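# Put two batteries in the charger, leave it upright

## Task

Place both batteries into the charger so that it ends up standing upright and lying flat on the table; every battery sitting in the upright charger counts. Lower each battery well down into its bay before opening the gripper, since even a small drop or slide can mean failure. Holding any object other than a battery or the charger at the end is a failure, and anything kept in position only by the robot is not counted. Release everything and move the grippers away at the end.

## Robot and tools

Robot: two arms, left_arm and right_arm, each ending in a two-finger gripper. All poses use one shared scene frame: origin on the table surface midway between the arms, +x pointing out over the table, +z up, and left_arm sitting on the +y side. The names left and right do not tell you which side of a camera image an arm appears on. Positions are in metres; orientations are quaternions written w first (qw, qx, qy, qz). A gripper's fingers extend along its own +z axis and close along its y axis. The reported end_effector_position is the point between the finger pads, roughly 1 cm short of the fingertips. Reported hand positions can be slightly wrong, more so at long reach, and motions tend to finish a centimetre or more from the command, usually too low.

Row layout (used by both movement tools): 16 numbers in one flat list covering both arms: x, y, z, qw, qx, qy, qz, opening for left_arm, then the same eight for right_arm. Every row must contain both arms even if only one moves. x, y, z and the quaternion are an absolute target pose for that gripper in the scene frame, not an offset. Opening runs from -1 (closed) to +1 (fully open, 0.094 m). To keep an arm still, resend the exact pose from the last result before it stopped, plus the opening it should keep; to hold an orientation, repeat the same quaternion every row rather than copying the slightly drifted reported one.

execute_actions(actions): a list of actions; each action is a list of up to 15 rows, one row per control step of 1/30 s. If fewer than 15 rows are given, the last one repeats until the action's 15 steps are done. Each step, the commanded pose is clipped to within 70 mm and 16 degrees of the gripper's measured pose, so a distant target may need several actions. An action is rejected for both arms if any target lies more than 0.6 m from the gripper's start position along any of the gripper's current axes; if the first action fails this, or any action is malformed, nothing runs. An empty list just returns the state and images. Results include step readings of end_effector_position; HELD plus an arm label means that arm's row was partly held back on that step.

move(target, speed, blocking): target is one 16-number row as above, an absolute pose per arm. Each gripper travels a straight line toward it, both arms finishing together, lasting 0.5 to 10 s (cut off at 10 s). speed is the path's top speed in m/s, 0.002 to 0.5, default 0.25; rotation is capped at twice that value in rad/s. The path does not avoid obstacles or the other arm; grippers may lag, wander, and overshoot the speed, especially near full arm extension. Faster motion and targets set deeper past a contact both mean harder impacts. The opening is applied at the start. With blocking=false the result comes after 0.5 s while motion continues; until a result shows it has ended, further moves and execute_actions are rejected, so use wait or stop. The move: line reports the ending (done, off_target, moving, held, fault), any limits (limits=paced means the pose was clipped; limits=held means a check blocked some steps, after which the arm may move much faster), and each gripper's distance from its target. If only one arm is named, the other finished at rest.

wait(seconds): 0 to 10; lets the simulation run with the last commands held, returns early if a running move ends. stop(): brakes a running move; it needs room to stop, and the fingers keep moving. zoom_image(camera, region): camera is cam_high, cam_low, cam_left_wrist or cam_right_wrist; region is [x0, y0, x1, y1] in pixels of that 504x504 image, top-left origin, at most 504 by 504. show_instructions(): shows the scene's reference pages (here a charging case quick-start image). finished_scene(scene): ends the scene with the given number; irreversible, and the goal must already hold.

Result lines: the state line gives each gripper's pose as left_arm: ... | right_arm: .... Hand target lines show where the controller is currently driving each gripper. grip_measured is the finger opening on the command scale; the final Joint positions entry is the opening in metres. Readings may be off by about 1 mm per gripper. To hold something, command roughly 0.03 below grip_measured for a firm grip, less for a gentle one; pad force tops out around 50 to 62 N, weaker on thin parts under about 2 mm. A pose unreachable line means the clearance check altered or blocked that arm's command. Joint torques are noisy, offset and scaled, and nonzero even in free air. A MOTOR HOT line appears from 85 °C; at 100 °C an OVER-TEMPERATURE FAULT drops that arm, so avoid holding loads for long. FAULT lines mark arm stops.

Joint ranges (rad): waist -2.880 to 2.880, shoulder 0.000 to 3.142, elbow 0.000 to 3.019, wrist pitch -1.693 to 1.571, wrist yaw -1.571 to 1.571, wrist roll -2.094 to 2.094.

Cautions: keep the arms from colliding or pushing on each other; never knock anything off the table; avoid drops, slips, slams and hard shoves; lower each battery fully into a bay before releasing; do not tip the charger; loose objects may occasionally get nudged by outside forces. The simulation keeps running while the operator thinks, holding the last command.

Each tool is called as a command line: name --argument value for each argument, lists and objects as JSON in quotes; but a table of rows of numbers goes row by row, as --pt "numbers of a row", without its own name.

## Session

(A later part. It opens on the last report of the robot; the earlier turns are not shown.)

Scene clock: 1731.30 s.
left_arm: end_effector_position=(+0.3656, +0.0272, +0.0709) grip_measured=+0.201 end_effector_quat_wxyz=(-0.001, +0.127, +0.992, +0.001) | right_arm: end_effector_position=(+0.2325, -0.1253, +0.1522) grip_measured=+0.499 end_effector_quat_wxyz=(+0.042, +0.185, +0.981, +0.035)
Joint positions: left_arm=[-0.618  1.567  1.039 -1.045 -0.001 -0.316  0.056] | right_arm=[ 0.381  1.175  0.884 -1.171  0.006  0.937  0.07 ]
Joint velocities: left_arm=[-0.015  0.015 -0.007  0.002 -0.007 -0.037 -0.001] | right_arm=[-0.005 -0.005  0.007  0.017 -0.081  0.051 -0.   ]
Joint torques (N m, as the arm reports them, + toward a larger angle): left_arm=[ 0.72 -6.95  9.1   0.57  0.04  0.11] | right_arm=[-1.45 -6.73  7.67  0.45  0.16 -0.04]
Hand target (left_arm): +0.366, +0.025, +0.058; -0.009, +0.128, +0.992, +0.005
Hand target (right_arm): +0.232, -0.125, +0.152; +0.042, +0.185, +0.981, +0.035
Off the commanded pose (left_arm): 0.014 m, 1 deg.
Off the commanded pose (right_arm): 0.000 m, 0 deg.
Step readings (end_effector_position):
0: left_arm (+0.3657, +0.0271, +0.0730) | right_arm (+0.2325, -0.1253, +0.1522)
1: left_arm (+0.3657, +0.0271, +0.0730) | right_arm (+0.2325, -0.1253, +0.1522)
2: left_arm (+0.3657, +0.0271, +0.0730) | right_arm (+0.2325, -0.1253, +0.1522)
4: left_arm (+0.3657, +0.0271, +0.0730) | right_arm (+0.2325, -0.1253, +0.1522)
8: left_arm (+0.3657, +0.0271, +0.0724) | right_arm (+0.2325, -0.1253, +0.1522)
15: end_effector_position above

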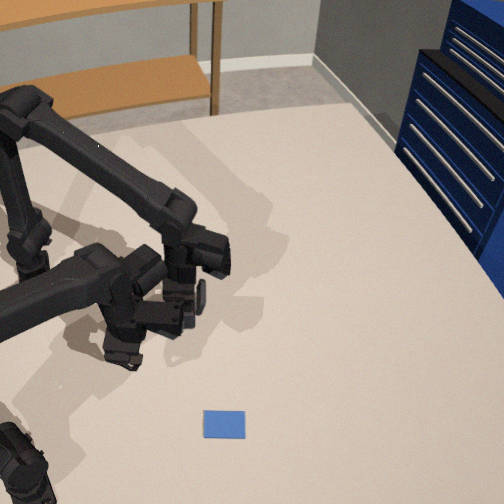

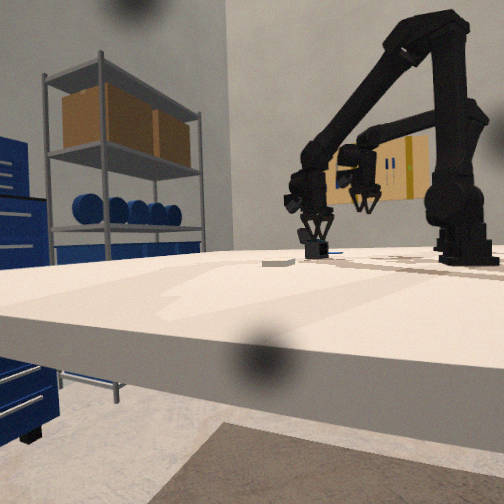

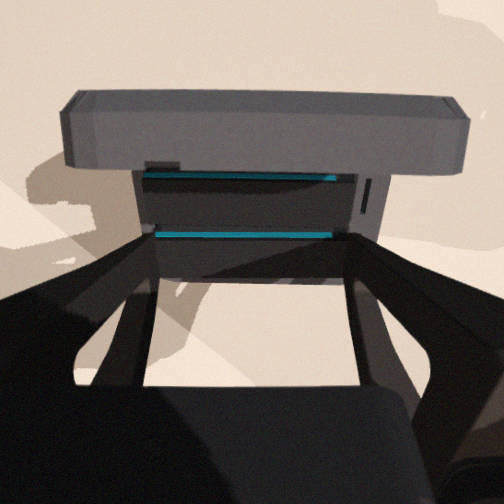

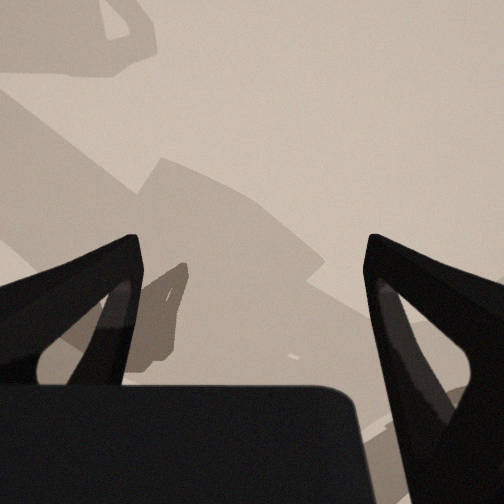

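execute_actions --actions '[]'

zoom_image --camera "cam_low" --region '[280, 200, 360, 270]'

zoom_image --camera "cam_left_wrist" --region '[50, 70, 490, 300]'

Scene clock: 1737.30 s.
left_arm: end_effector_position=(+0.3656, +0.0272, +0.0709) grip_measured=+0.201 end_effector_quat_wxyz=(-0.001, +0.127, +0.992, +0.001) | right_arm: end_effector_position=(+0.2325, -0.1253, +0.1522) grip_measured=+0.499 end_effector_quat_wxyz=(+0.042, +0.185, +0.981, +0.035)
Joint positions: left_arm=[-0.618  1.567  1.039 -1.045 -0.001 -0.316  0.056] | right_arm=[ 0.381  1.175  0.884 -1.171  0.006  0.937  0.07 ]
Joint velocities: left_arm=[-0.005 -0.024  0.002 -0.022 -0.007 -0.037  0.001] | right_arm=[ 0.005  0.015 -0.007 -0.002 -0.051 -0.051 -0.001]
Joint torques (N m, as the arm reports them, + toward a larger angle): left_arm=[ 0.41 -6.69  9.2   0.45  0.03  0.1 ] | right_arm=[-1.59 -6.75  7.68  0.44  0.17 -0.04]
Hand target (left_arm): +0.366, +0.025, +0.058; -0.009, +0.128, +0.992, +0.005
Hand target (right_arm): +0.232, -0.125, +0.152; +0.042, +0.185, +0.981, +0.035
Off the commanded pose (left_arm): 0.014 m, 1 deg.
Off the commanded pose (right_arm): 0.000 m, 0 deg.

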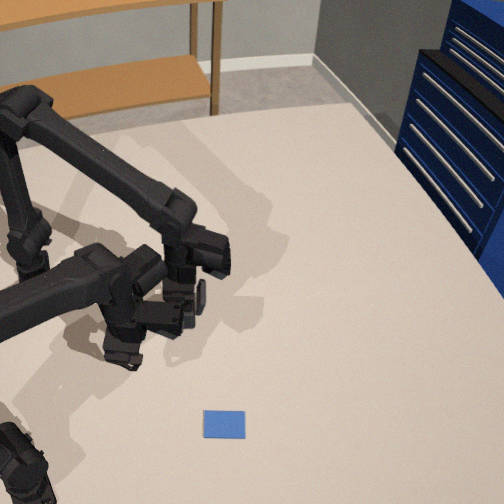

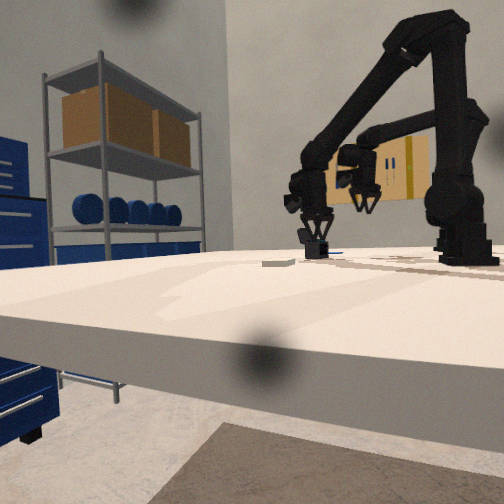

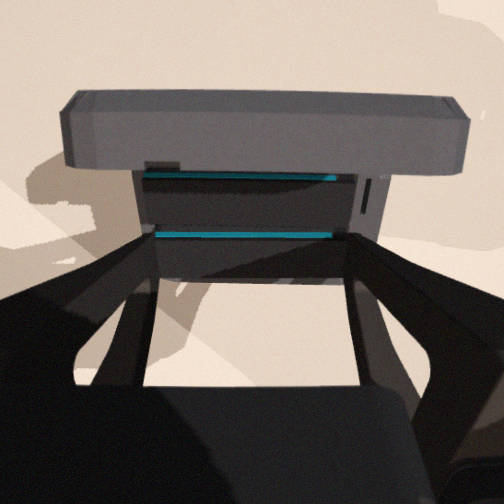

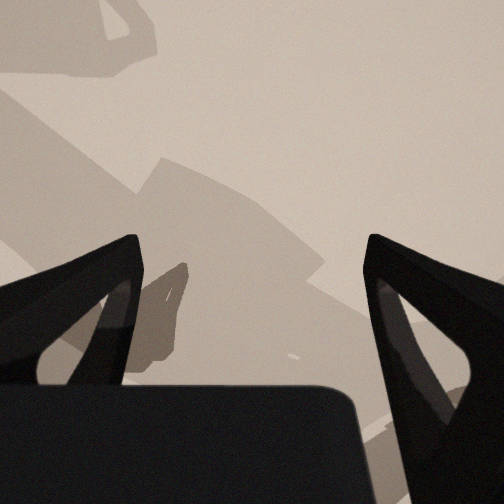

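Region (280, 200, 360, 270) of cam_low's 504x504 image, scaled by 6.300, with more detail than that image has; it fills the top 441 rows of this view, and the rest is white.

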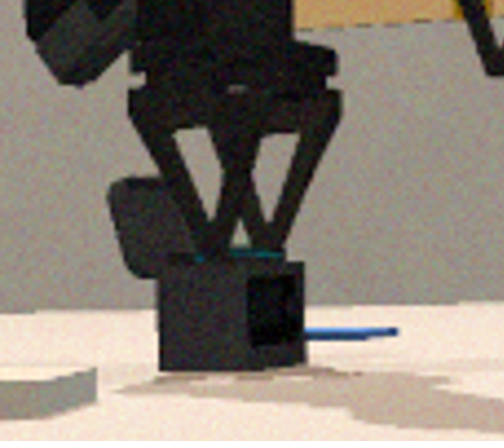

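Region (50, 70, 490, 300) of cam_left_wrist's 504x504 image, scaled by 1.145, with more detail than that image has; it fills the top 263 rows of this view, and the rest is white.

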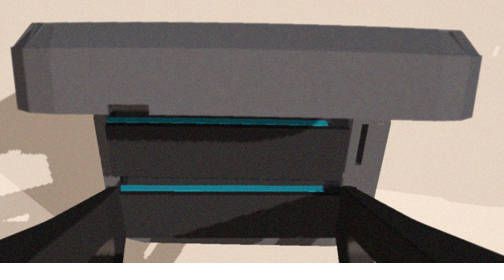

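zoom_image --camera "cam_low" --region '[300, 228, 336, 252]'

zoom_image --camera "cam_left_wrist" --region '[130, 205, 200, 265]'

zoom_image --camera "cam_left_wrist" --region '[300, 205, 370, 265]'

Region (300, 228, 336, 252) of cam_low's 504x504 image, scaled by 14.000, with more detail than that image has.

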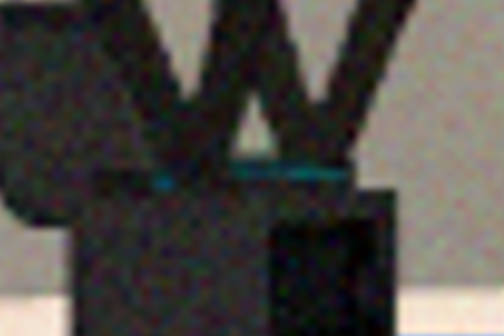

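Region (130, 205, 200, 265) of cam_left_wrist's 504x504 image, scaled by 7.200, with more detail than that image has; it fills the top 432 rows of this view, and the rest is white.

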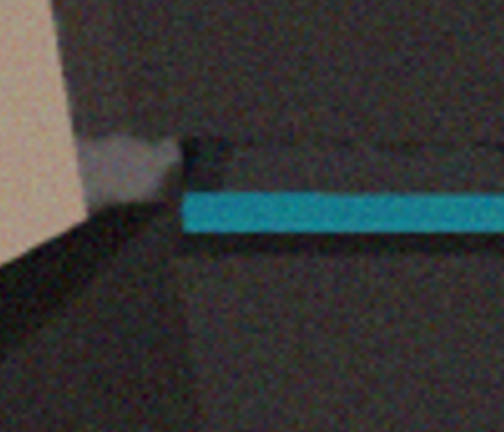

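Region (300, 205, 370, 265) of cam_left_wrist's 504x504 image, scaled by 7.200, with more detail than that image has; it fills the top 432 rows of this view, and the rest is white.

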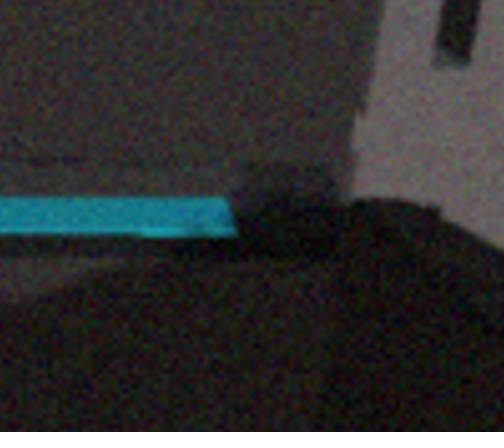

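execute_actions --actions '[[[0.36642,0.02488,0.05729,-0.00937,0.12984,0.99153,0.00548,0.165,0.2325,-0.1253,0.1522,0.042,0.185,0.981,0.035,0.5],[0.36632,0.02472,0.05729,-0.00937,0.13142,0.99133,0.00547,0.165,0.2325,-0.1253,0.1522,0.042,0.185,0.981,0.035,0.5],[0.36622,0.02456,0.05729,-0.00938,0.13301,0.99111,0.00546,0.165,0.2325,-0.1253,0.1522,0.042,0.185,0.981,0.035,0.5],[0.36612,0.02441,0.05729,-0.00938,0.13459,0.9909,0.00545,0.165,0.2325,-0.1253,0.1522,0.042,0.185,0.981,0.035,0.5],[0.36601,0.02425,0.05729,-0.00939,0.13618,0.99068,0.00544,0.165,0.2325,-0.1253,0.1522,0.042,0.185,0.981,0.035,0.5],[0.36591,0.02409,0.05729,-0.00939,0.13776,0.99047,0.00543,0.165,0.2325,-0.1253,0.1522,0.042,0.185,0.981,0.035,0.5],[0.36581,0.02393,0.05729,-0.0094,0.13935,0.99024,0.00542,0.165,0.2325,-0.1253,0.1522,0.042,0.185,0.981,0.035,0.5],[0.36571,0.02377,0.05729,-0.0094,0.14093,0.99002,0.00541,0.165,0.2325,-0.1253,0.1522,0.042,0.185,0.981,0.035,0.5]]]'

Scene clock: 1758.53 s.
left_arm: end_effector_position=(+0.3656, +0.0272, +0.0709) grip_measured=+0.201 end_effector_quat_wxyz=(-0.001, +0.127, +0.992, +0.001) | right_arm: end_effector_position=(+0.2325, -0.1253, +0.1522) grip_measured=+0.499 end_effector_quat_wxyz=(+0.042, +0.185, +0.981, +0.035)
Joint positions: left_arm=[-0.618  1.567  1.039 -1.045 -0.001 -0.315  0.056] | right_arm=[ 0.381  1.175  0.884 -1.171  0.006  0.937  0.07 ]
Joint velocities: left_arm=[-0.005 -0.015  0.002  0.012 -0.007 -0.022 -0.001] | right_arm=[ 0.005 -0.005  0.012  0.012  0.037  0.051 -0.   ]
Joint torques (N m, as the arm reports them, + toward a larger angle): left_arm=[ 0.19 -6.64  9.18  0.44  0.03  0.32] | right_arm=[-1.49 -6.78  7.68  0.44  0.17 -0.04]
Hand target (left_arm): +0.365, +0.024, +0.058; -0.010, +0.141, +0.990, +0.005
Hand target (right_arm): +0.232, -0.125, +0.152; +0.042, +0.185, +0.981, +0.035
Off the commanded pose (left_arm): 0.014 m, 2 deg.
Off the commanded pose (right_arm): 0.000 m, 0 deg.
Step readings (end_effector_position):
0: left_arm (+0.3656, +0.0272, +0.0709) | right_arm (+0.2325, -0.1253, +0.1522)
1: left_arm (+0.3656, +0.0272, +0.0709) | right_arm (+0.2325, -0.1253, +0.1522)
2: left_arm (+0.3656, +0.0272, +0.0709) | right_arm (+0.2325, -0.1253, +0.1522)
4: left_arm (+0.3656, +0.0272, +0.0709) | right_arm (+0.2325, -0.1253, +0.1522)
8: left_arm (+0.3656, +0.0272, +0.0709) | right_arm (+0.2325, -0.1253, +0.1522)
15: end_effector_position above

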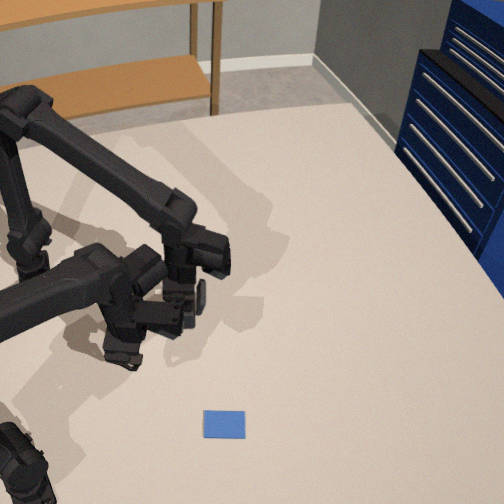

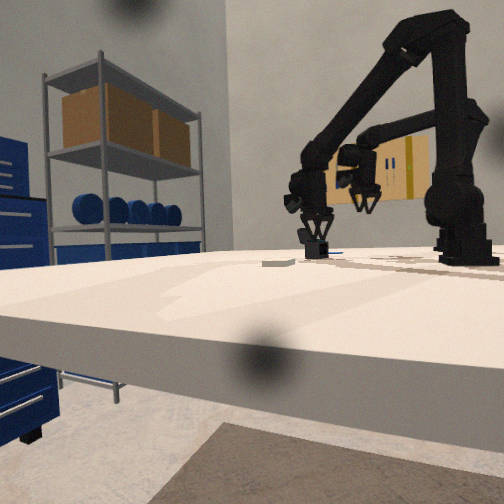

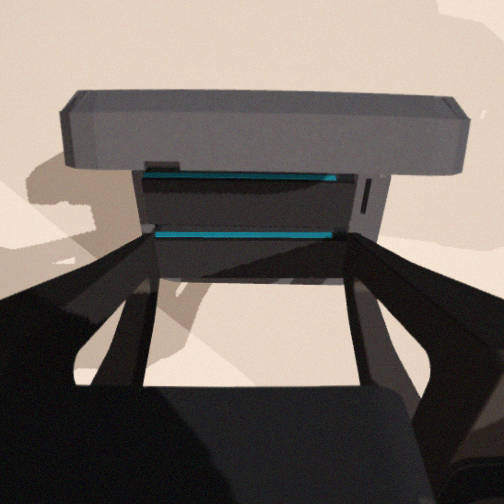

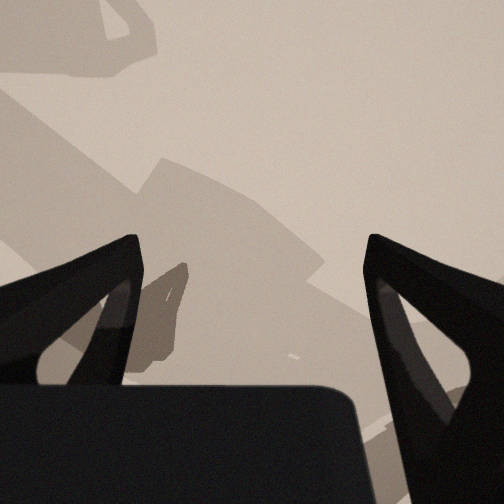

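zoom_image --camera "cam_high" --region '[150, 260, 240, 345]'

zoom_image --camera "cam_left_wrist" --region '[140, 250, 370, 300]'

Region (150, 260, 240, 345) of cam_high's 504x504 image, scaled by 5.600, with more detail than that image has.

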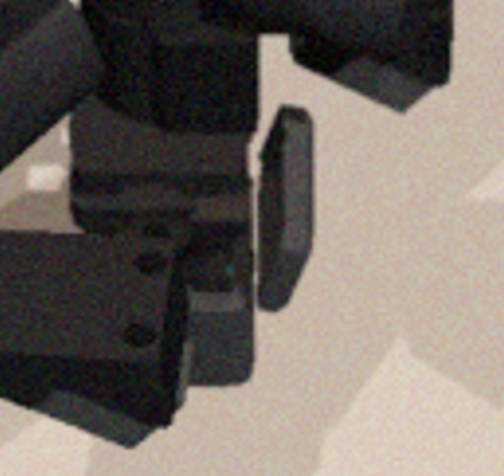

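Region (140, 250, 370, 300) of cam_left_wrist's 504x504 image, scaled by 2.191, with more detail than that image has; it fills the top 110 rows of this view, and the rest is white.

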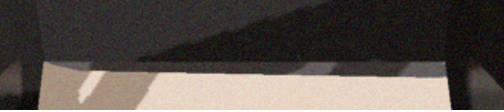

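zoom_image --camera "cam_low" --region '[296, 224, 344, 266]'

Region (296, 224, 344, 266) of cam_low's 504x504 image, scaled by 10.500, with more detail than that image has; it fills the top 441 rows of this view, and the rest is white.

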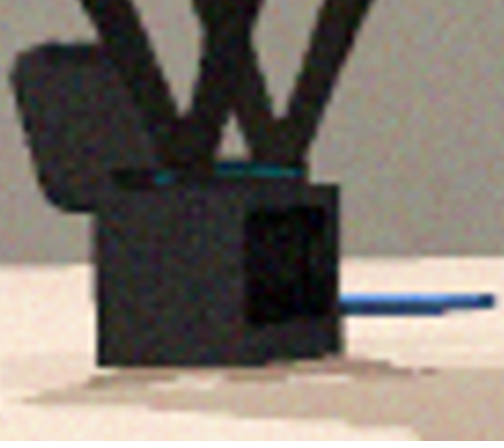

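zoom_image --camera "cam_low" --region '[306, 233, 332, 247]'

Region (306, 233, 332, 247) of cam_low's 504x504 image, scaled by 19.385, with more detail than that image has; it fills the top 271 rows of this view, and the rest is white.

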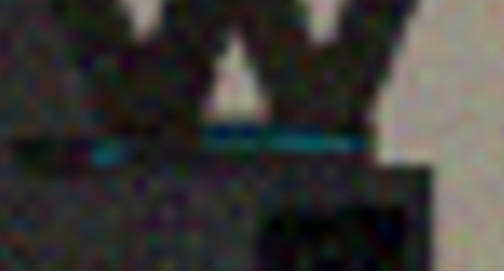

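zoom_image --camera "cam_left_wrist" --region '[138, 212, 178, 244]'

zoom_image --camera "cam_left_wrist" --region '[325, 212, 365, 244]'

Region (138, 212, 178, 244) of cam_left_wrist's 504x504 image, scaled by 12.600, with more detail than that image has; it fills the top 403 rows of this view, and the rest is white.

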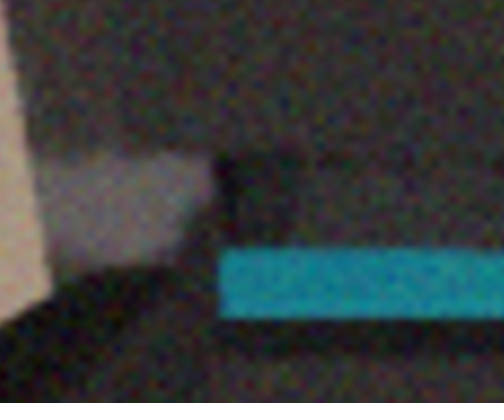

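Region (325, 212, 365, 244) of cam_left_wrist's 504x504 image, scaled by 12.600, with more detail than that image has; it fills the top 403 rows of this view, and the rest is white.

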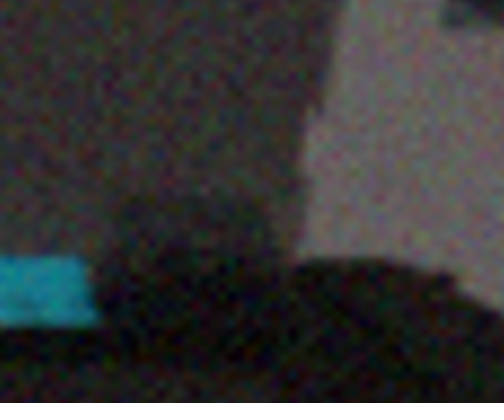

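execute_actions --actions '[[[0.36636,0.02481,0.05729,-0.00982,0.13831,0.99039,0.0045,0.165,0.2325,-0.1253,0.1522,0.042,0.185,0.981,0.035,0.5],[0.36702,0.02585,0.05729,-0.01023,0.13568,0.99075,0.0036,0.165,0.2325,-0.1253,0.1522,0.042,0.185,0.981,0.035,0.5],[0.36767,0.02688,0.05729,-0.01065,0.13306,0.99111,0.00269,0.165,0.2325,-0.1253,0.1522,0.042,0.185,0.981,0.035,0.5],[0.36832,0.02792,0.05729,-0.01106,0.13043,0.99146,0.00178,0.165,0.2325,-0.1253,0.1522,0.042,0.185,0.981,0.035,0.5],[0.36835,0.02796,0.05729,-0.01174,0.13035,0.99146,0.00024,0.165,0.2325,-0.1253,0.1522,0.042,0.185,0.981,0.035,0.5],[0.36837,0.028,0.05729,-0.01242,0.13027,0.99146,-0.0013,0.165,0.2325,-0.1253,0.1522,0.042,0.185,0.981,0.035,0.5],[0.3684,0.02805,0.05729,-0.0131,0.1302,0.99146,-0.00284,0.165,0.2325,-0.1253,0.1522,0.042,0.185,0.981,0.035,0.5],[0.36843,0.02809,0.05729,-0.01378,0.13012,0.99146,-0.00438,0.165,0.2325,-0.1253,0.1522,0.042,0.185,0.981,0.035,0.5],[0.36845,0.02813,0.05729,-0.01446,0.13004,0.99146,-0.00592,0.165,0.2325,-0.1253,0.1522,0.042,0.185,0.981,0.035,0.5],[0.36848,0.02817,0.05729,-0.01513,0.12996,0.99146,-0.00745,0.165,0.2325,-0.1253,0.1522,0.042,0.185,0.981,0.035,0.5],[0.36851,0.02821,0.05729,-0.01581,0.12988,0.99146,-0.00899,0.165,0.2325,-0.1253,0.1522,0.042,0.185,0.981,0.035,0.5],[0.36853,0.02826,0.05729,-0.01649,0.12981,0.99146,-0.01053,0.165,0.2325,-0.1253,0.1522,0.042,0.185,0.981,0.035,0.5],[0.36856,0.0283,0.05729,-0.01717,0.12973,0.99146,-0.01207,0.165,0.2325,-0.1253,0.1522,0.042,0.185,0.981,0.035,0.5]]]'

Scene clock: 1845.10 s.
left_arm: end_effector_position=(+0.3661, +0.0280, +0.0703) grip_measured=+0.201 end_effector_quat_wxyz=(-0.009, +0.124, +0.992, -0.014) | right_arm: end_effector_position=(+0.2325, -0.1253, +0.1522) grip_measured=+0.499 end_effector_quat_wxyz=(+0.042, +0.185, +0.981, +0.035)
Joint positions: left_arm=[-0.602  1.569  1.039 -1.045  0.032 -0.305  0.056] | right_arm=[ 0.381  1.175  0.884 -1.171  0.006  0.937  0.07 ]
Joint velocities: left_arm=[ 0.015 -0.015 -0.002 -0.002  0.022  0.007 -0.   ] | right_arm=[-0.015 -0.005  0.002 -0.007 -0.007 -0.066  0.001]
Joint torques (N m, as the arm reports them, + toward a larger angle): left_arm=[ 0.78 -7.09  9.12  0.48  0.25  0.26] | right_arm=[-1.52 -6.79  7.69  0.42  0.17 -0.04]
Hand target (left_arm): +0.368, +0.028, +0.058; -0.017, +0.129, +0.991, -0.012
Hand target (right_arm): +0.232, -0.125, +0.152; +0.042, +0.185, +0.981, +0.035
Off the commanded pose (left_arm): 0.013 m, 1 deg.
Off the commanded pose (right_arm): 0.000 m, 0 deg.
Step readings (end_effector_position):
0: left_arm (+0.3656, +0.0272, +0.0709) | right_arm (+0.2325, -0.1253, +0.1522)
1: left_arm (+0.3656, +0.0272, +0.0709) | right_arm (+0.2325, -0.1253, +0.1522)
2: left_arm (+0.3656, +0.0272, +0.0709) | right_arm (+0.2325, -0.1253, +0.1522)
4: left_arm (+0.3656, +0.0271, +0.0709) | right_arm (+0.2325, -0.1253, +0.1522)
8: left_arm (+0.3658, +0.0275, +0.0708) | right_arm (+0.2325, -0.1253, +0.1522)
15: end_effector_position above

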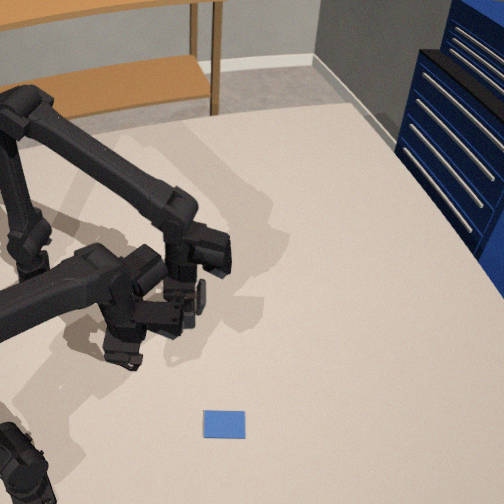

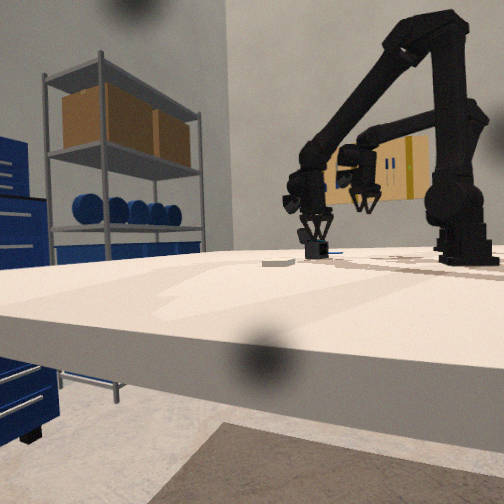

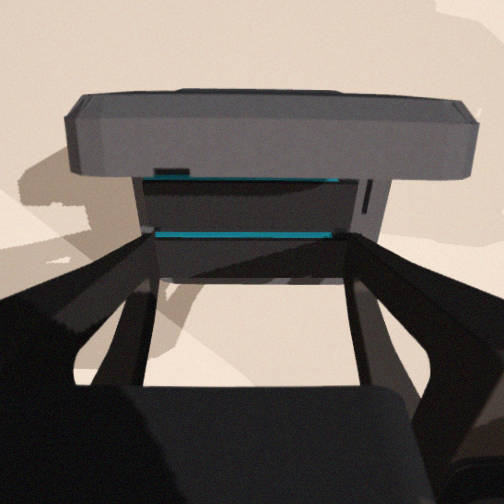

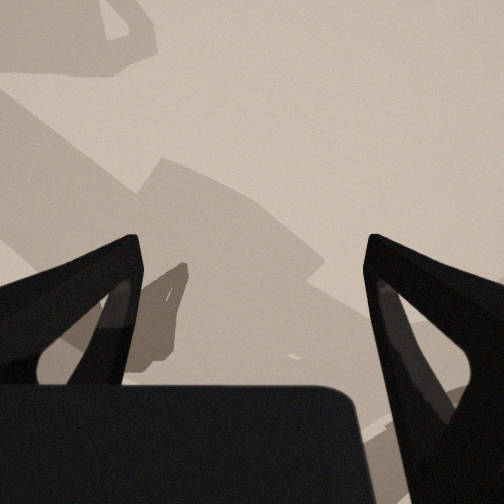

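execute_actions --actions '[]'

zoom_image --camera "cam_low" --region '[296, 224, 344, 266]'

zoom_image --camera "cam_left_wrist" --region '[120, 160, 400, 300]'

Scene clock: 1847.83 s.
left_arm: end_effector_position=(+0.3660, +0.0279, +0.0703) grip_measured=+0.201 end_effector_quat_wxyz=(-0.009, +0.125, +0.992, -0.014) | right_arm: end_effector_position=(+0.2325, -0.1253, +0.1522) grip_measured=+0.499 end_effector_quat_wxyz=(+0.042, +0.185, +0.981, +0.035)
Joint positions: left_arm=[-0.602  1.569  1.039 -1.045  0.033 -0.302  0.056] | right_arm=[ 0.381  1.175  0.884 -1.171  0.006  0.937  0.07 ]
Joint velocities: left_arm=[ 0.005 -0.005 -0.017 -0.002  0.022  0.007  0.   ] | right_arm=[-0.015 -0.015  0.012 -0.012  0.007  0.022 -0.   ]
Joint torques (N m, as the arm reports them, + toward a larger angle): left_arm=[ 1.07 -6.83  9.12  0.48  0.21  0.25] | right_arm=[-1.53 -6.76  7.69  0.45  0.17 -0.04]
Hand target (left_arm): +0.368, +0.028, +0.058; -0.017, +0.130, +0.991, -0.012
Hand target (right_arm): +0.232, -0.125, +0.152; +0.042, +0.185, +0.981, +0.035
Off the commanded pose (left_arm): 0.013 m, 1 deg.
Off the commanded pose (right_arm): 0.000 m, 0 deg.

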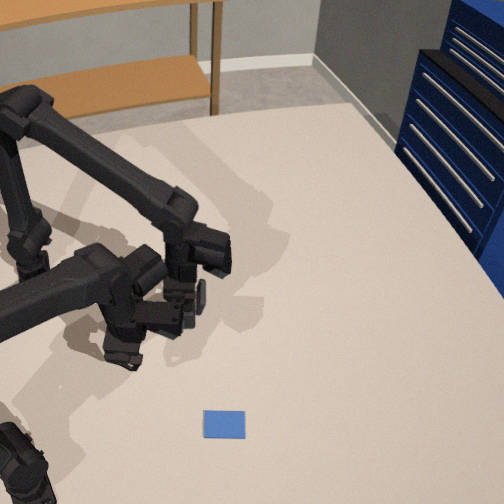

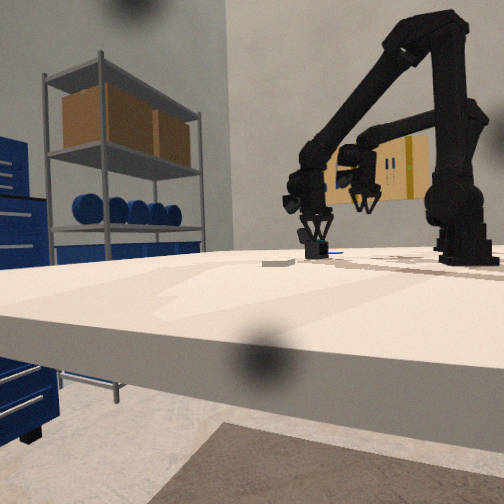

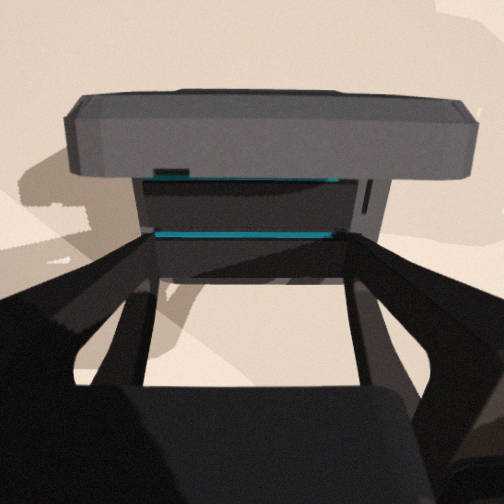

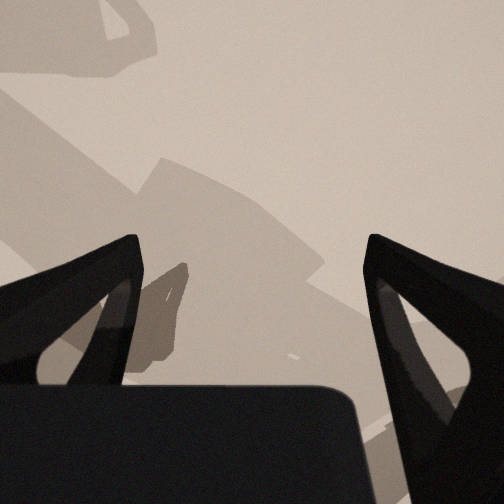

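Region (296, 224, 344, 266) of cam_low's 504x504 image, scaled by 10.500, with more detail than that image has; it fills the top 441 rows of this view, and the rest is white.

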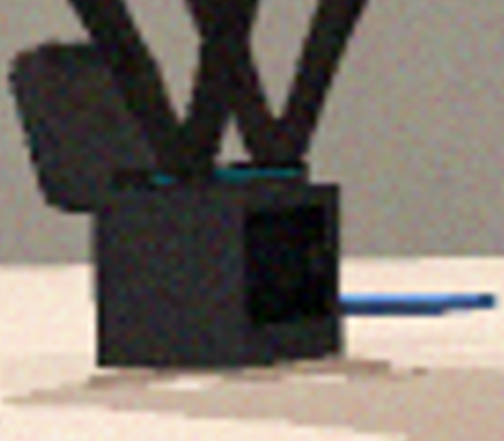

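Region (120, 160, 400, 300) of cam_left_wrist's 504x504 image, scaled by 1.800, with more detail than that image has.

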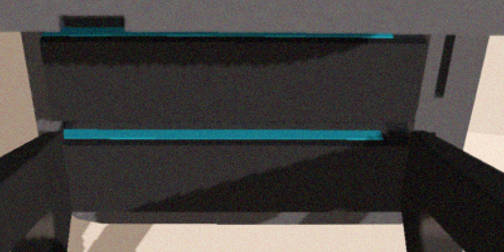

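zoom_image --camera "cam_low" --region '[306, 233, 332, 247]'

zoom_image --camera "cam_left_wrist" --region '[138, 212, 178, 244]'

zoom_image --camera "cam_left_wrist" --region '[300, 212, 360, 244]'

Region (306, 233, 332, 247) of cam_low's 504x504 image, scaled by 19.385, with more detail than that image has; it fills the top 271 rows of this view, and the rest is white.

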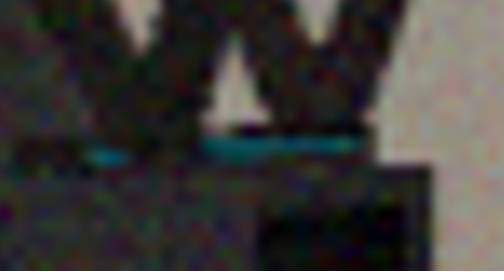

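Region (138, 212, 178, 244) of cam_left_wrist's 504x504 image, scaled by 12.600, with more detail than that image has; it fills the top 403 rows of this view, and the rest is white.

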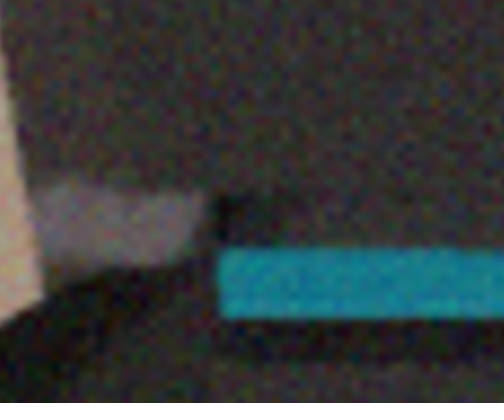

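Region (300, 212, 360, 244) of cam_left_wrist's 504x504 image, scaled by 8.400, with more detail than that image has; it fills the top 269 rows of this view, and the rest is white.

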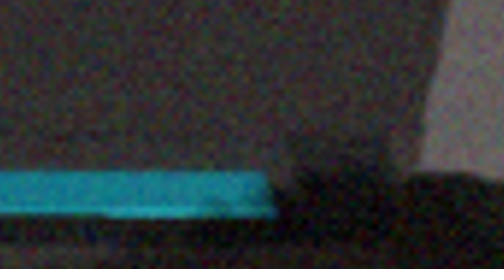

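zoom_image --camera "cam_left_wrist" --region '[130, 170, 230, 295]'

zoom_image --camera "cam_left_wrist" --region '[290, 170, 390, 295]'

Region (130, 170, 230, 295) of cam_left_wrist's 504x504 image, scaled by 4.032, with more detail than that image has; it fills the left 403 columns of this view, and the rest is white.

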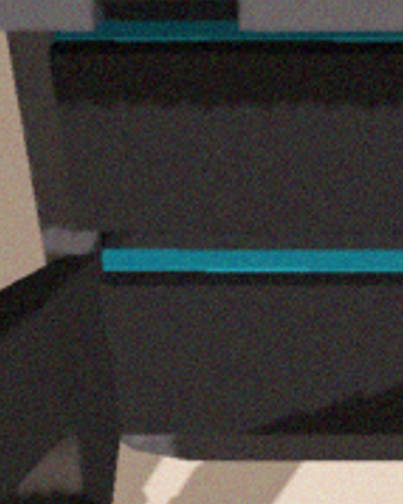

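Region (290, 170, 390, 295) of cam_left_wrist's 504x504 image, scaled by 4.032, with more detail than that image has; it fills the left 403 columns of this view, and the rest is white.

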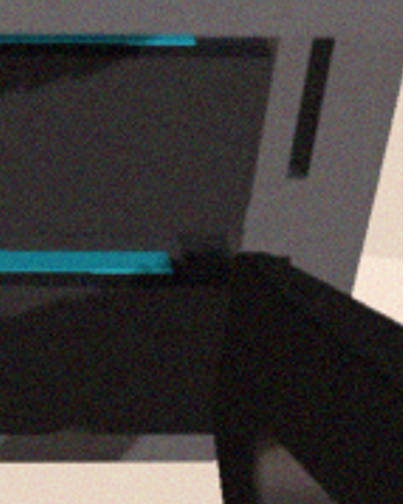

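execute_actions --actions '[[[0.36921,0.02741,0.06177,-0.013,0.12872,0.99161,-0.01353,0.165,0.2325,-0.1253,0.1522,0.042,0.185,0.981,0.035,0.5],[0.36985,0.02651,0.06625,-0.00883,0.1277,0.99177,-0.01499,0.165,0.2325,-0.1253,0.1522,0.042,0.185,0.981,0.035,0.5],[0.3705,0.02562,0.07072,-0.00465,0.12669,0.99192,-0.01645,0.165,0.2325,-0.1253,0.1522,0.042,0.185,0.981,0.035,0.5],[0.37114,0.02472,0.0752,-0.00048,0.12567,0.99207,-0.01791,0.165,0.2325,-0.1253,0.1522,0.042,0.185,0.981,0.035,0.5],[0.37114,0.02472,0.0752,-0.00048,0.12567,0.99207,-0.01791,0.175,0.2325,-0.1253,0.1522,0.042,0.185,0.981,0.035,0.5],[0.37114,0.02472,0.0752,-0.00048,0.12567,0.99207,-0.01791,0.19,0.2325,-0.1253,0.1522,0.042,0.185,0.981,0.035,0.5],[0.37114,0.02472,0.0752,-0.00048,0.12567,0.99207,-0.01791,0.21,0.2325,-0.1253,0.1522,0.042,0.185,0.981,0.035,0.5],[0.37114,0.02472,0.0752,-0.00048,0.12567,0.99207,-0.01791,0.25,0.2325,-0.1253,0.1522,0.042,0.185,0.981,0.035,0.5],[0.37114,0.02472,0.0752,-0.00048,0.12567,0.99207,-0.01791,0.31,0.2325,-0.1253,0.1522,0.042,0.185,0.981,0.035,0.5],[0.37114,0.02472,0.0752,-0.00048,0.12567,0.99207,-0.01791,0.38,0.2325,-0.1253,0.1522,0.042,0.185,0.981,0.035,0.5],[0.37114,0.02472,0.0752,-0.00048,0.12567,0.99207,-0.01791,0.44,0.2325,-0.1253,0.1522,0.042,0.185,0.981,0.035,0.5],[0.37114,0.02472,0.0752,-0.00048,0.12567,0.99207,-0.01791,0.5,0.2325,-0.1253,0.1522,0.042,0.185,0.981,0.035,0.5],[0.37123,0.02467,0.0763,0.00075,0.12567,0.99207,-0.01848,0.5,0.2325,-0.1253,0.1522,0.042,0.185,0.981,0.035,0.5],[0.37131,0.02461,0.0774,0.00193,0.12567,0.99207,-0.01901,0.5,0.2325,-0.1253,0.1522,0.042,0.185,0.981,0.035,0.5],[0.3714,0.02456,0.0785,0.00316,0.12567,0.99207,-0.01958,0.5,0.2325,-0.1253,0.1522,0.042,0.185,0.981,0.035,0.5]]]'

Scene clock: 1914.00 s.
left_arm: end_effector_position=(+0.3660, +0.0279, +0.0703) grip_measured=+0.497 end_effector_quat_wxyz=(-0.009, +0.125, +0.992, -0.014) | right_arm: end_effector_position=(+0.2325, -0.1253, +0.1522) grip_measured=+0.499 end_effector_quat_wxyz=(+0.042, +0.185, +0.981, +0.035)
Joint positions: left_arm=[-0.602  1.569  1.039 -1.045  0.033 -0.302  0.07 ] | right_arm=[ 0.381  1.175  0.884 -1.171  0.006  0.937  0.07 ]
Joint velocities: left_arm=[-0.005 -0.005 -0.012 -0.017  0.007 -0.022  0.001] | right_arm=[-0.005 -0.015 -0.012  0.007 -0.037 -0.022 -0.   ]
Joint torques (N m, as the arm reports them, + toward a larger angle): left_arm=[ 0.51 -9.89 10.03  0.27  0.06  0.11] | right_arm=[-1.48 -6.76  7.68  0.42  0.17 -0.04]
Hand target (left_arm): +0.371, +0.025, +0.079; +0.003, +0.126, +0.992, -0.019
Hand target (right_arm): +0.232, -0.125, +0.152; +0.042, +0.185, +0.981, +0.035
Off the commanded pose (left_arm): 0.010 m, 2 deg.
Off the commanded pose (right_arm): 0.000 m, 0 deg.
Step readings (end_effector_position):
0: left_arm (+0.3660, +0.0279, +0.0703) | right_arm (+0.2325, -0.1253, +0.1522)
1: left_arm (+0.3660, +0.0279, +0.0703) | right_arm (+0.2325, -0.1253, +0.1522)
2: left_arm (+0.3660, +0.0279, +0.0703) | right_arm (+0.2325, -0.1253, +0.1522)
4: left_arm (+0.3660, +0.0279, +0.0703) | right_arm (+0.2325, -0.1253, +0.1522)
8: left_arm (+0.3660, +0.0279, +0.0703) | right_arm (+0.2325, -0.1253, +0.1522)
15: end_effector_position above

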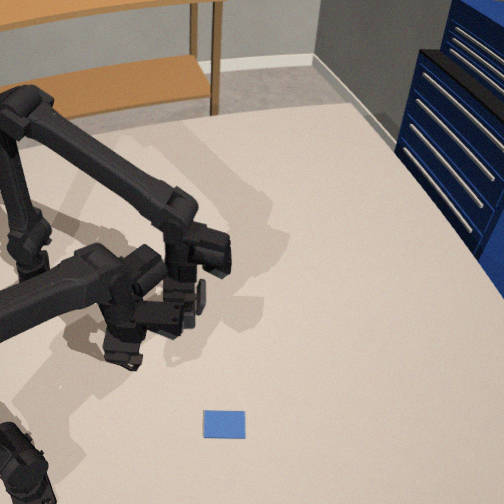

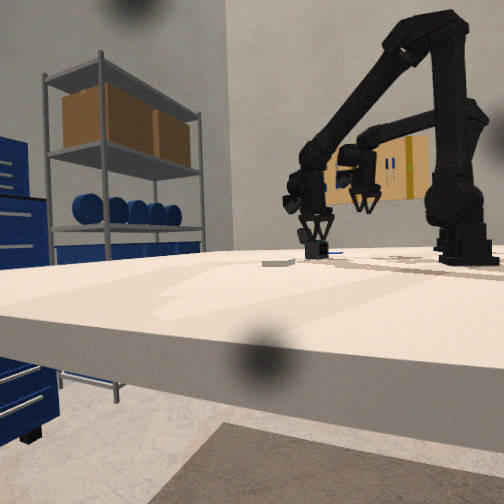

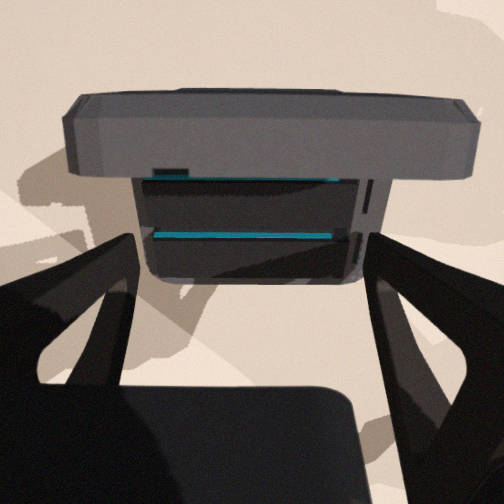

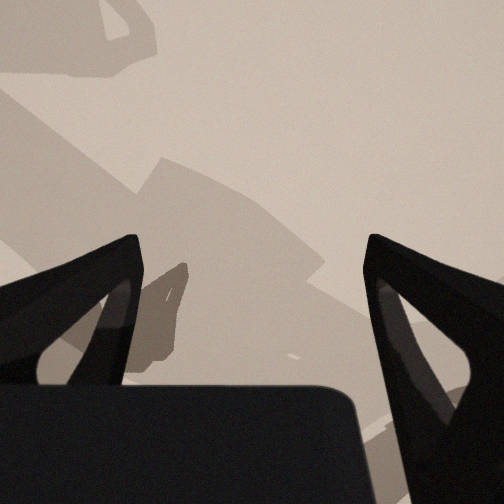

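zoom_image --camera "cam_left_wrist" --region '[120, 165, 400, 300]'

zoom_image --camera "cam_low" --region '[296, 224, 344, 266]'

Region (120, 165, 400, 300) of cam_left_wrist's 504x504 image, scaled by 1.800, with more detail than that image has; it fills the top 243 rows of this view, and the rest is white.

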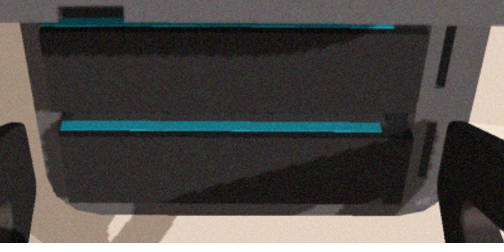

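Region (296, 224, 344, 266) of cam_low's 504x504 image, scaled by 10.500, with more detail than that image has; it fills the top 441 rows of this view, and the rest is white.

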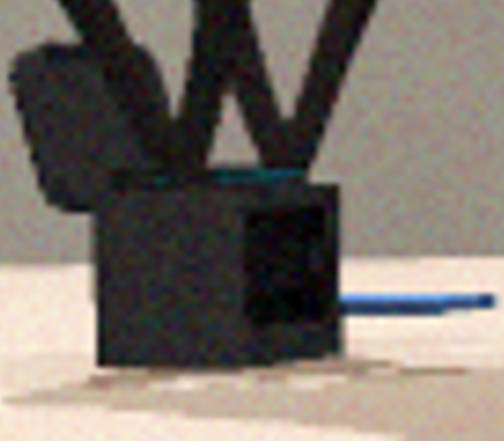

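execute_actions --actions '[[[0.37151,0.02449,0.08014,0.00498,0.12567,0.99207,-0.02041,0.5,0.2325,-0.1253,0.1522,0.042,0.185,0.981,0.035,0.5],[0.37166,0.0244,0.0826,0.00771,0.12567,0.99207,-0.02165,0.5,0.2325,-0.1253,0.1522,0.042,0.185,0.981,0.035,0.5],[0.37184,0.02429,0.08588,0.01135,0.12567,0.99207,-0.02331,0.5,0.2325,-0.1253,0.1522,0.042,0.185,0.981,0.035,0.5],[0.37204,0.02417,0.08998,0.0159,0.12567,0.99207,-0.02539,0.5,0.2325,-0.1253,0.1522,0.042,0.185,0.981,0.035,0.5],[0.37222,0.02405,0.09449,0.0209,0.12567,0.99207,-0.02767,0.5,0.2325,-0.1253,0.1522,0.042,0.185,0.981,0.035,0.5],[0.37234,0.02398,0.099,0.0259,0.12567,0.99207,-0.02995,0.5,0.2325,-0.1253,0.1522,0.042,0.185,0.981,0.035,0.5],[0.37244,0.02392,0.10351,0.03091,0.12567,0.99207,-0.03223,0.5,0.2325,-0.1253,0.1522,0.042,0.185,0.981,0.035,0.5],[0.37249,0.02389,0.10802,0.03591,0.12567,0.99207,-0.03452,0.5,0.2325,-0.1253,0.1522,0.042,0.185,0.981,0.035,0.5],[0.37171,0.02437,0.11247,0.037,0.12567,0.99207,-0.03501,0.5,0.2325,-0.1253,0.1522,0.042,0.185,0.981,0.035,0.5],[0.36936,0.02582,0.11691,0.03805,0.12567,0.99207,-0.03549,0.5,0.2325,-0.1253,0.1522,0.042,0.185,0.981,0.035,0.5],[0.36551,0.02821,0.1213,0.03909,0.12567,0.99207,-0.03597,0.5,0.2325,-0.1253,0.1522,0.042,0.185,0.981,0.035,0.5],[0.36024,0.03146,0.12561,0.04014,0.12567,0.99207,-0.03644,0.5,0.2325,-0.1253,0.1522,0.042,0.185,0.981,0.035,0.5],[0.3537,0.03551,0.12981,0.04114,0.12567,0.99207,-0.0369,0.5,0.2325,-0.1253,0.1522,0.042,0.185,0.981,0.035,0.5],[0.34604,0.04025,0.13388,0.0421,0.12567,0.99207,-0.03734,0.5,0.2325,-0.1253,0.1522,0.042,0.185,0.981,0.035,0.5],[0.33745,0.04556,0.13778,0.04305,0.12567,0.99207,-0.03777,0.5,0.2325,-0.1253,0.1522,0.042,0.185,0.981,0.035,0.5]],[[0.32814,0.05132,0.1415,0.04392,0.12567,0.99207,-0.03817,0.5,0.2325,-0.1253,0.1522,0.042,0.185,0.981,0.035,0.5],[0.31834,0.05738,0.14502,0.04478,0.12567,0.99207,-0.03856,0.5,0.2325,-0.1253,0.1522,0.042,0.185,0.981,0.035,0.5],[0.3083,0.0636,0.1483,0.04555,0.12567,0.99207,-0.03891,0.5,0.2325,-0.1253,0.1522,0.042,0.185,0.981,0.035,0.5],[0.29826,0.06981,0.15134,0.04628,0.12567,0.99207,-0.03925,0.5,0.2325,-0.1253,0.1522,0.042,0.185,0.981,0.035,0.5],[0.28846,0.07587,0.15411,0.04696,0.12567,0.99207,-0.03956,0.5,0.2325,-0.1253,0.1522,0.042,0.185,0.981,0.035,0.5],[0.27915,0.08163,0.1566,0.04756,0.12567,0.99207,-0.03983,0.5,0.2325,-0.1253,0.1522,0.042,0.185,0.981,0.035,0.5],[0.27056,0.08694,0.15879,0.04806,0.12567,0.99207,-0.04006,0.5,0.2325,-0.1253,0.1522,0.042,0.185,0.981,0.035,0.5],[0.2629,0.09169,0.16066,0.04851,0.12567,0.99207,-0.04026,0.5,0.2325,-0.1253,0.1522,0.042,0.185,0.981,0.035,0.5],[0.25636,0.09573,0.16221,0.04888,0.12567,0.99207,-0.04043,0.5,0.2325,-0.1253,0.1522,0.042,0.185,0.981,0.035,0.5],[0.25109,0.09899,0.16343,0.04919,0.12567,0.99207,-0.04057,0.5,0.2325,-0.1253,0.1522,0.042,0.185,0.981,0.035,0.5],[0.24724,0.10137,0.1643,0.04938,0.12567,0.99207,-0.04066,0.5,0.2325,-0.1253,0.1522,0.042,0.185,0.981,0.035,0.5],[0.24489,0.10282,0.16482,0.04951,0.12567,0.99207,-0.04072,0.5,0.2325,-0.1253,0.1522,0.042,0.185,0.981,0.035,0.5],[0.2441,0.10332,0.165,0.04956,0.12567,0.99207,-0.04074,0.5,0.2325,-0.1253,0.1522,0.042,0.185,0.981,0.035,0.5]]]'

Scene clock: 1953.53 s.
left_arm: end_effector_position=(+0.2453, +0.1025, +0.1635) grip_measured=+0.497 end_effector_quat_wxyz=(+0.055, +0.126, +0.989, -0.043) | right_arm: end_effector_position=(+0.2325, -0.1253, +0.1522) grip_measured=+0.499 end_effector_quat_wxyz=(+0.042, +0.185, +0.981, +0.035)
Joint positions: left_arm=[-0.602  0.981  0.781 -1.233  0.033 -0.302  0.07 ] | right_arm=[ 0.381  1.175  0.884 -1.171  0.006  0.937  0.07 ]
Joint velocities: left_arm=[-0.005 -0.171 -0.032 -0.105  0.022  0.022  0.   ] | right_arm=[-0.015  0.005 -0.007 -0.017  0.051 -0.051  0.   ]
Joint torques (N m, as the arm reports them, + toward a larger angle): left_arm=[ 0.8  -2.48 11.01 -0.18  0.07  0.12] | right_arm=[-1.53 -6.78  7.68  0.43  0.17 -0.04]
Hand target (left_arm): +0.244, +0.104, +0.163; +0.050, +0.126, +0.990, -0.040
Hand target (right_arm): +0.232, -0.125, +0.152; +0.042, +0.185, +0.981, +0.035
Off the commanded pose (left_arm): 0.002 m, 1 deg.
Off the commanded pose (right_arm): 0.000 m, 0 deg.
Step readings (end_effector_position; steps 1 to 15: 1st action; 16 to 30: 2nd action):
0: left_arm (+0.3660, +0.0279, +0.0703) | right_arm (+0.2325, -0.1253, +0.1522)
1: left_arm (+0.3660, +0.0279, +0.0703) | right_arm (+0.2325, -0.1253, +0.1522)
2: left_arm (+0.3660, +0.0279, +0.0703) | right_arm (+0.2325, -0.1253, +0.1522)
4: left_arm (+0.3661, +0.0279, +0.0707) | right_arm (+0.2325, -0.1253, +0.1522)
8: left_arm (+0.3670, +0.0273, +0.0794) | right_arm (+0.2325, -0.1253, +0.1522)
15: left_arm (+0.3563, +0.0339, +0.1162) | right_arm (+0.2325, -0.1253, +0.1522)
16: left_arm (+0.3494, +0.0382, +0.1205) | right_arm (+0.2325, -0.1253, +0.1522)
17: left_arm (+0.3414, +0.0432, +0.1245) | right_arm (+0.2325, -0.1253, +0.1522)
19: left_arm (+0.3224, +0.0549, +0.1312) | right_arm (+0.2325, -0.1253, +0.1522)
23: left_arm (+0.2824, +0.0796, +0.1437) | right_arm (+0.2325, -0.1253, +0.1522)
30: end_effector_position above

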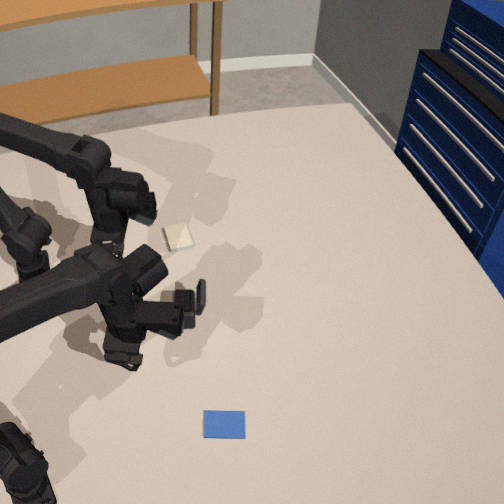

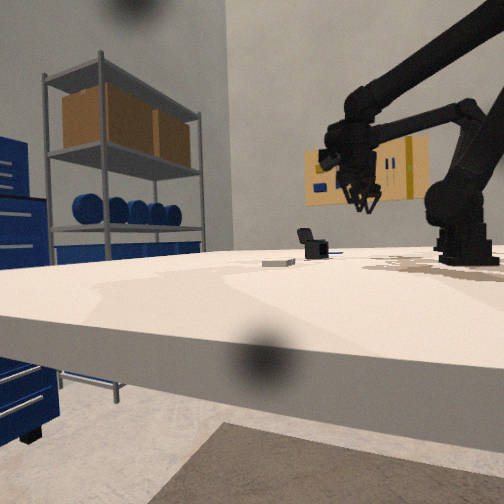

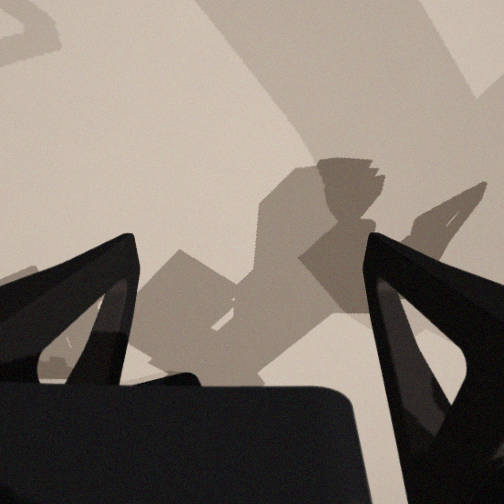

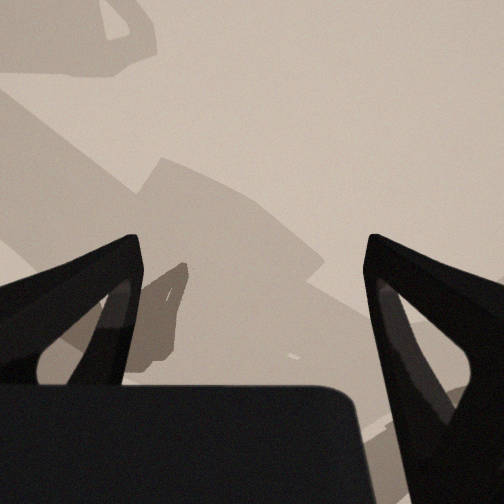

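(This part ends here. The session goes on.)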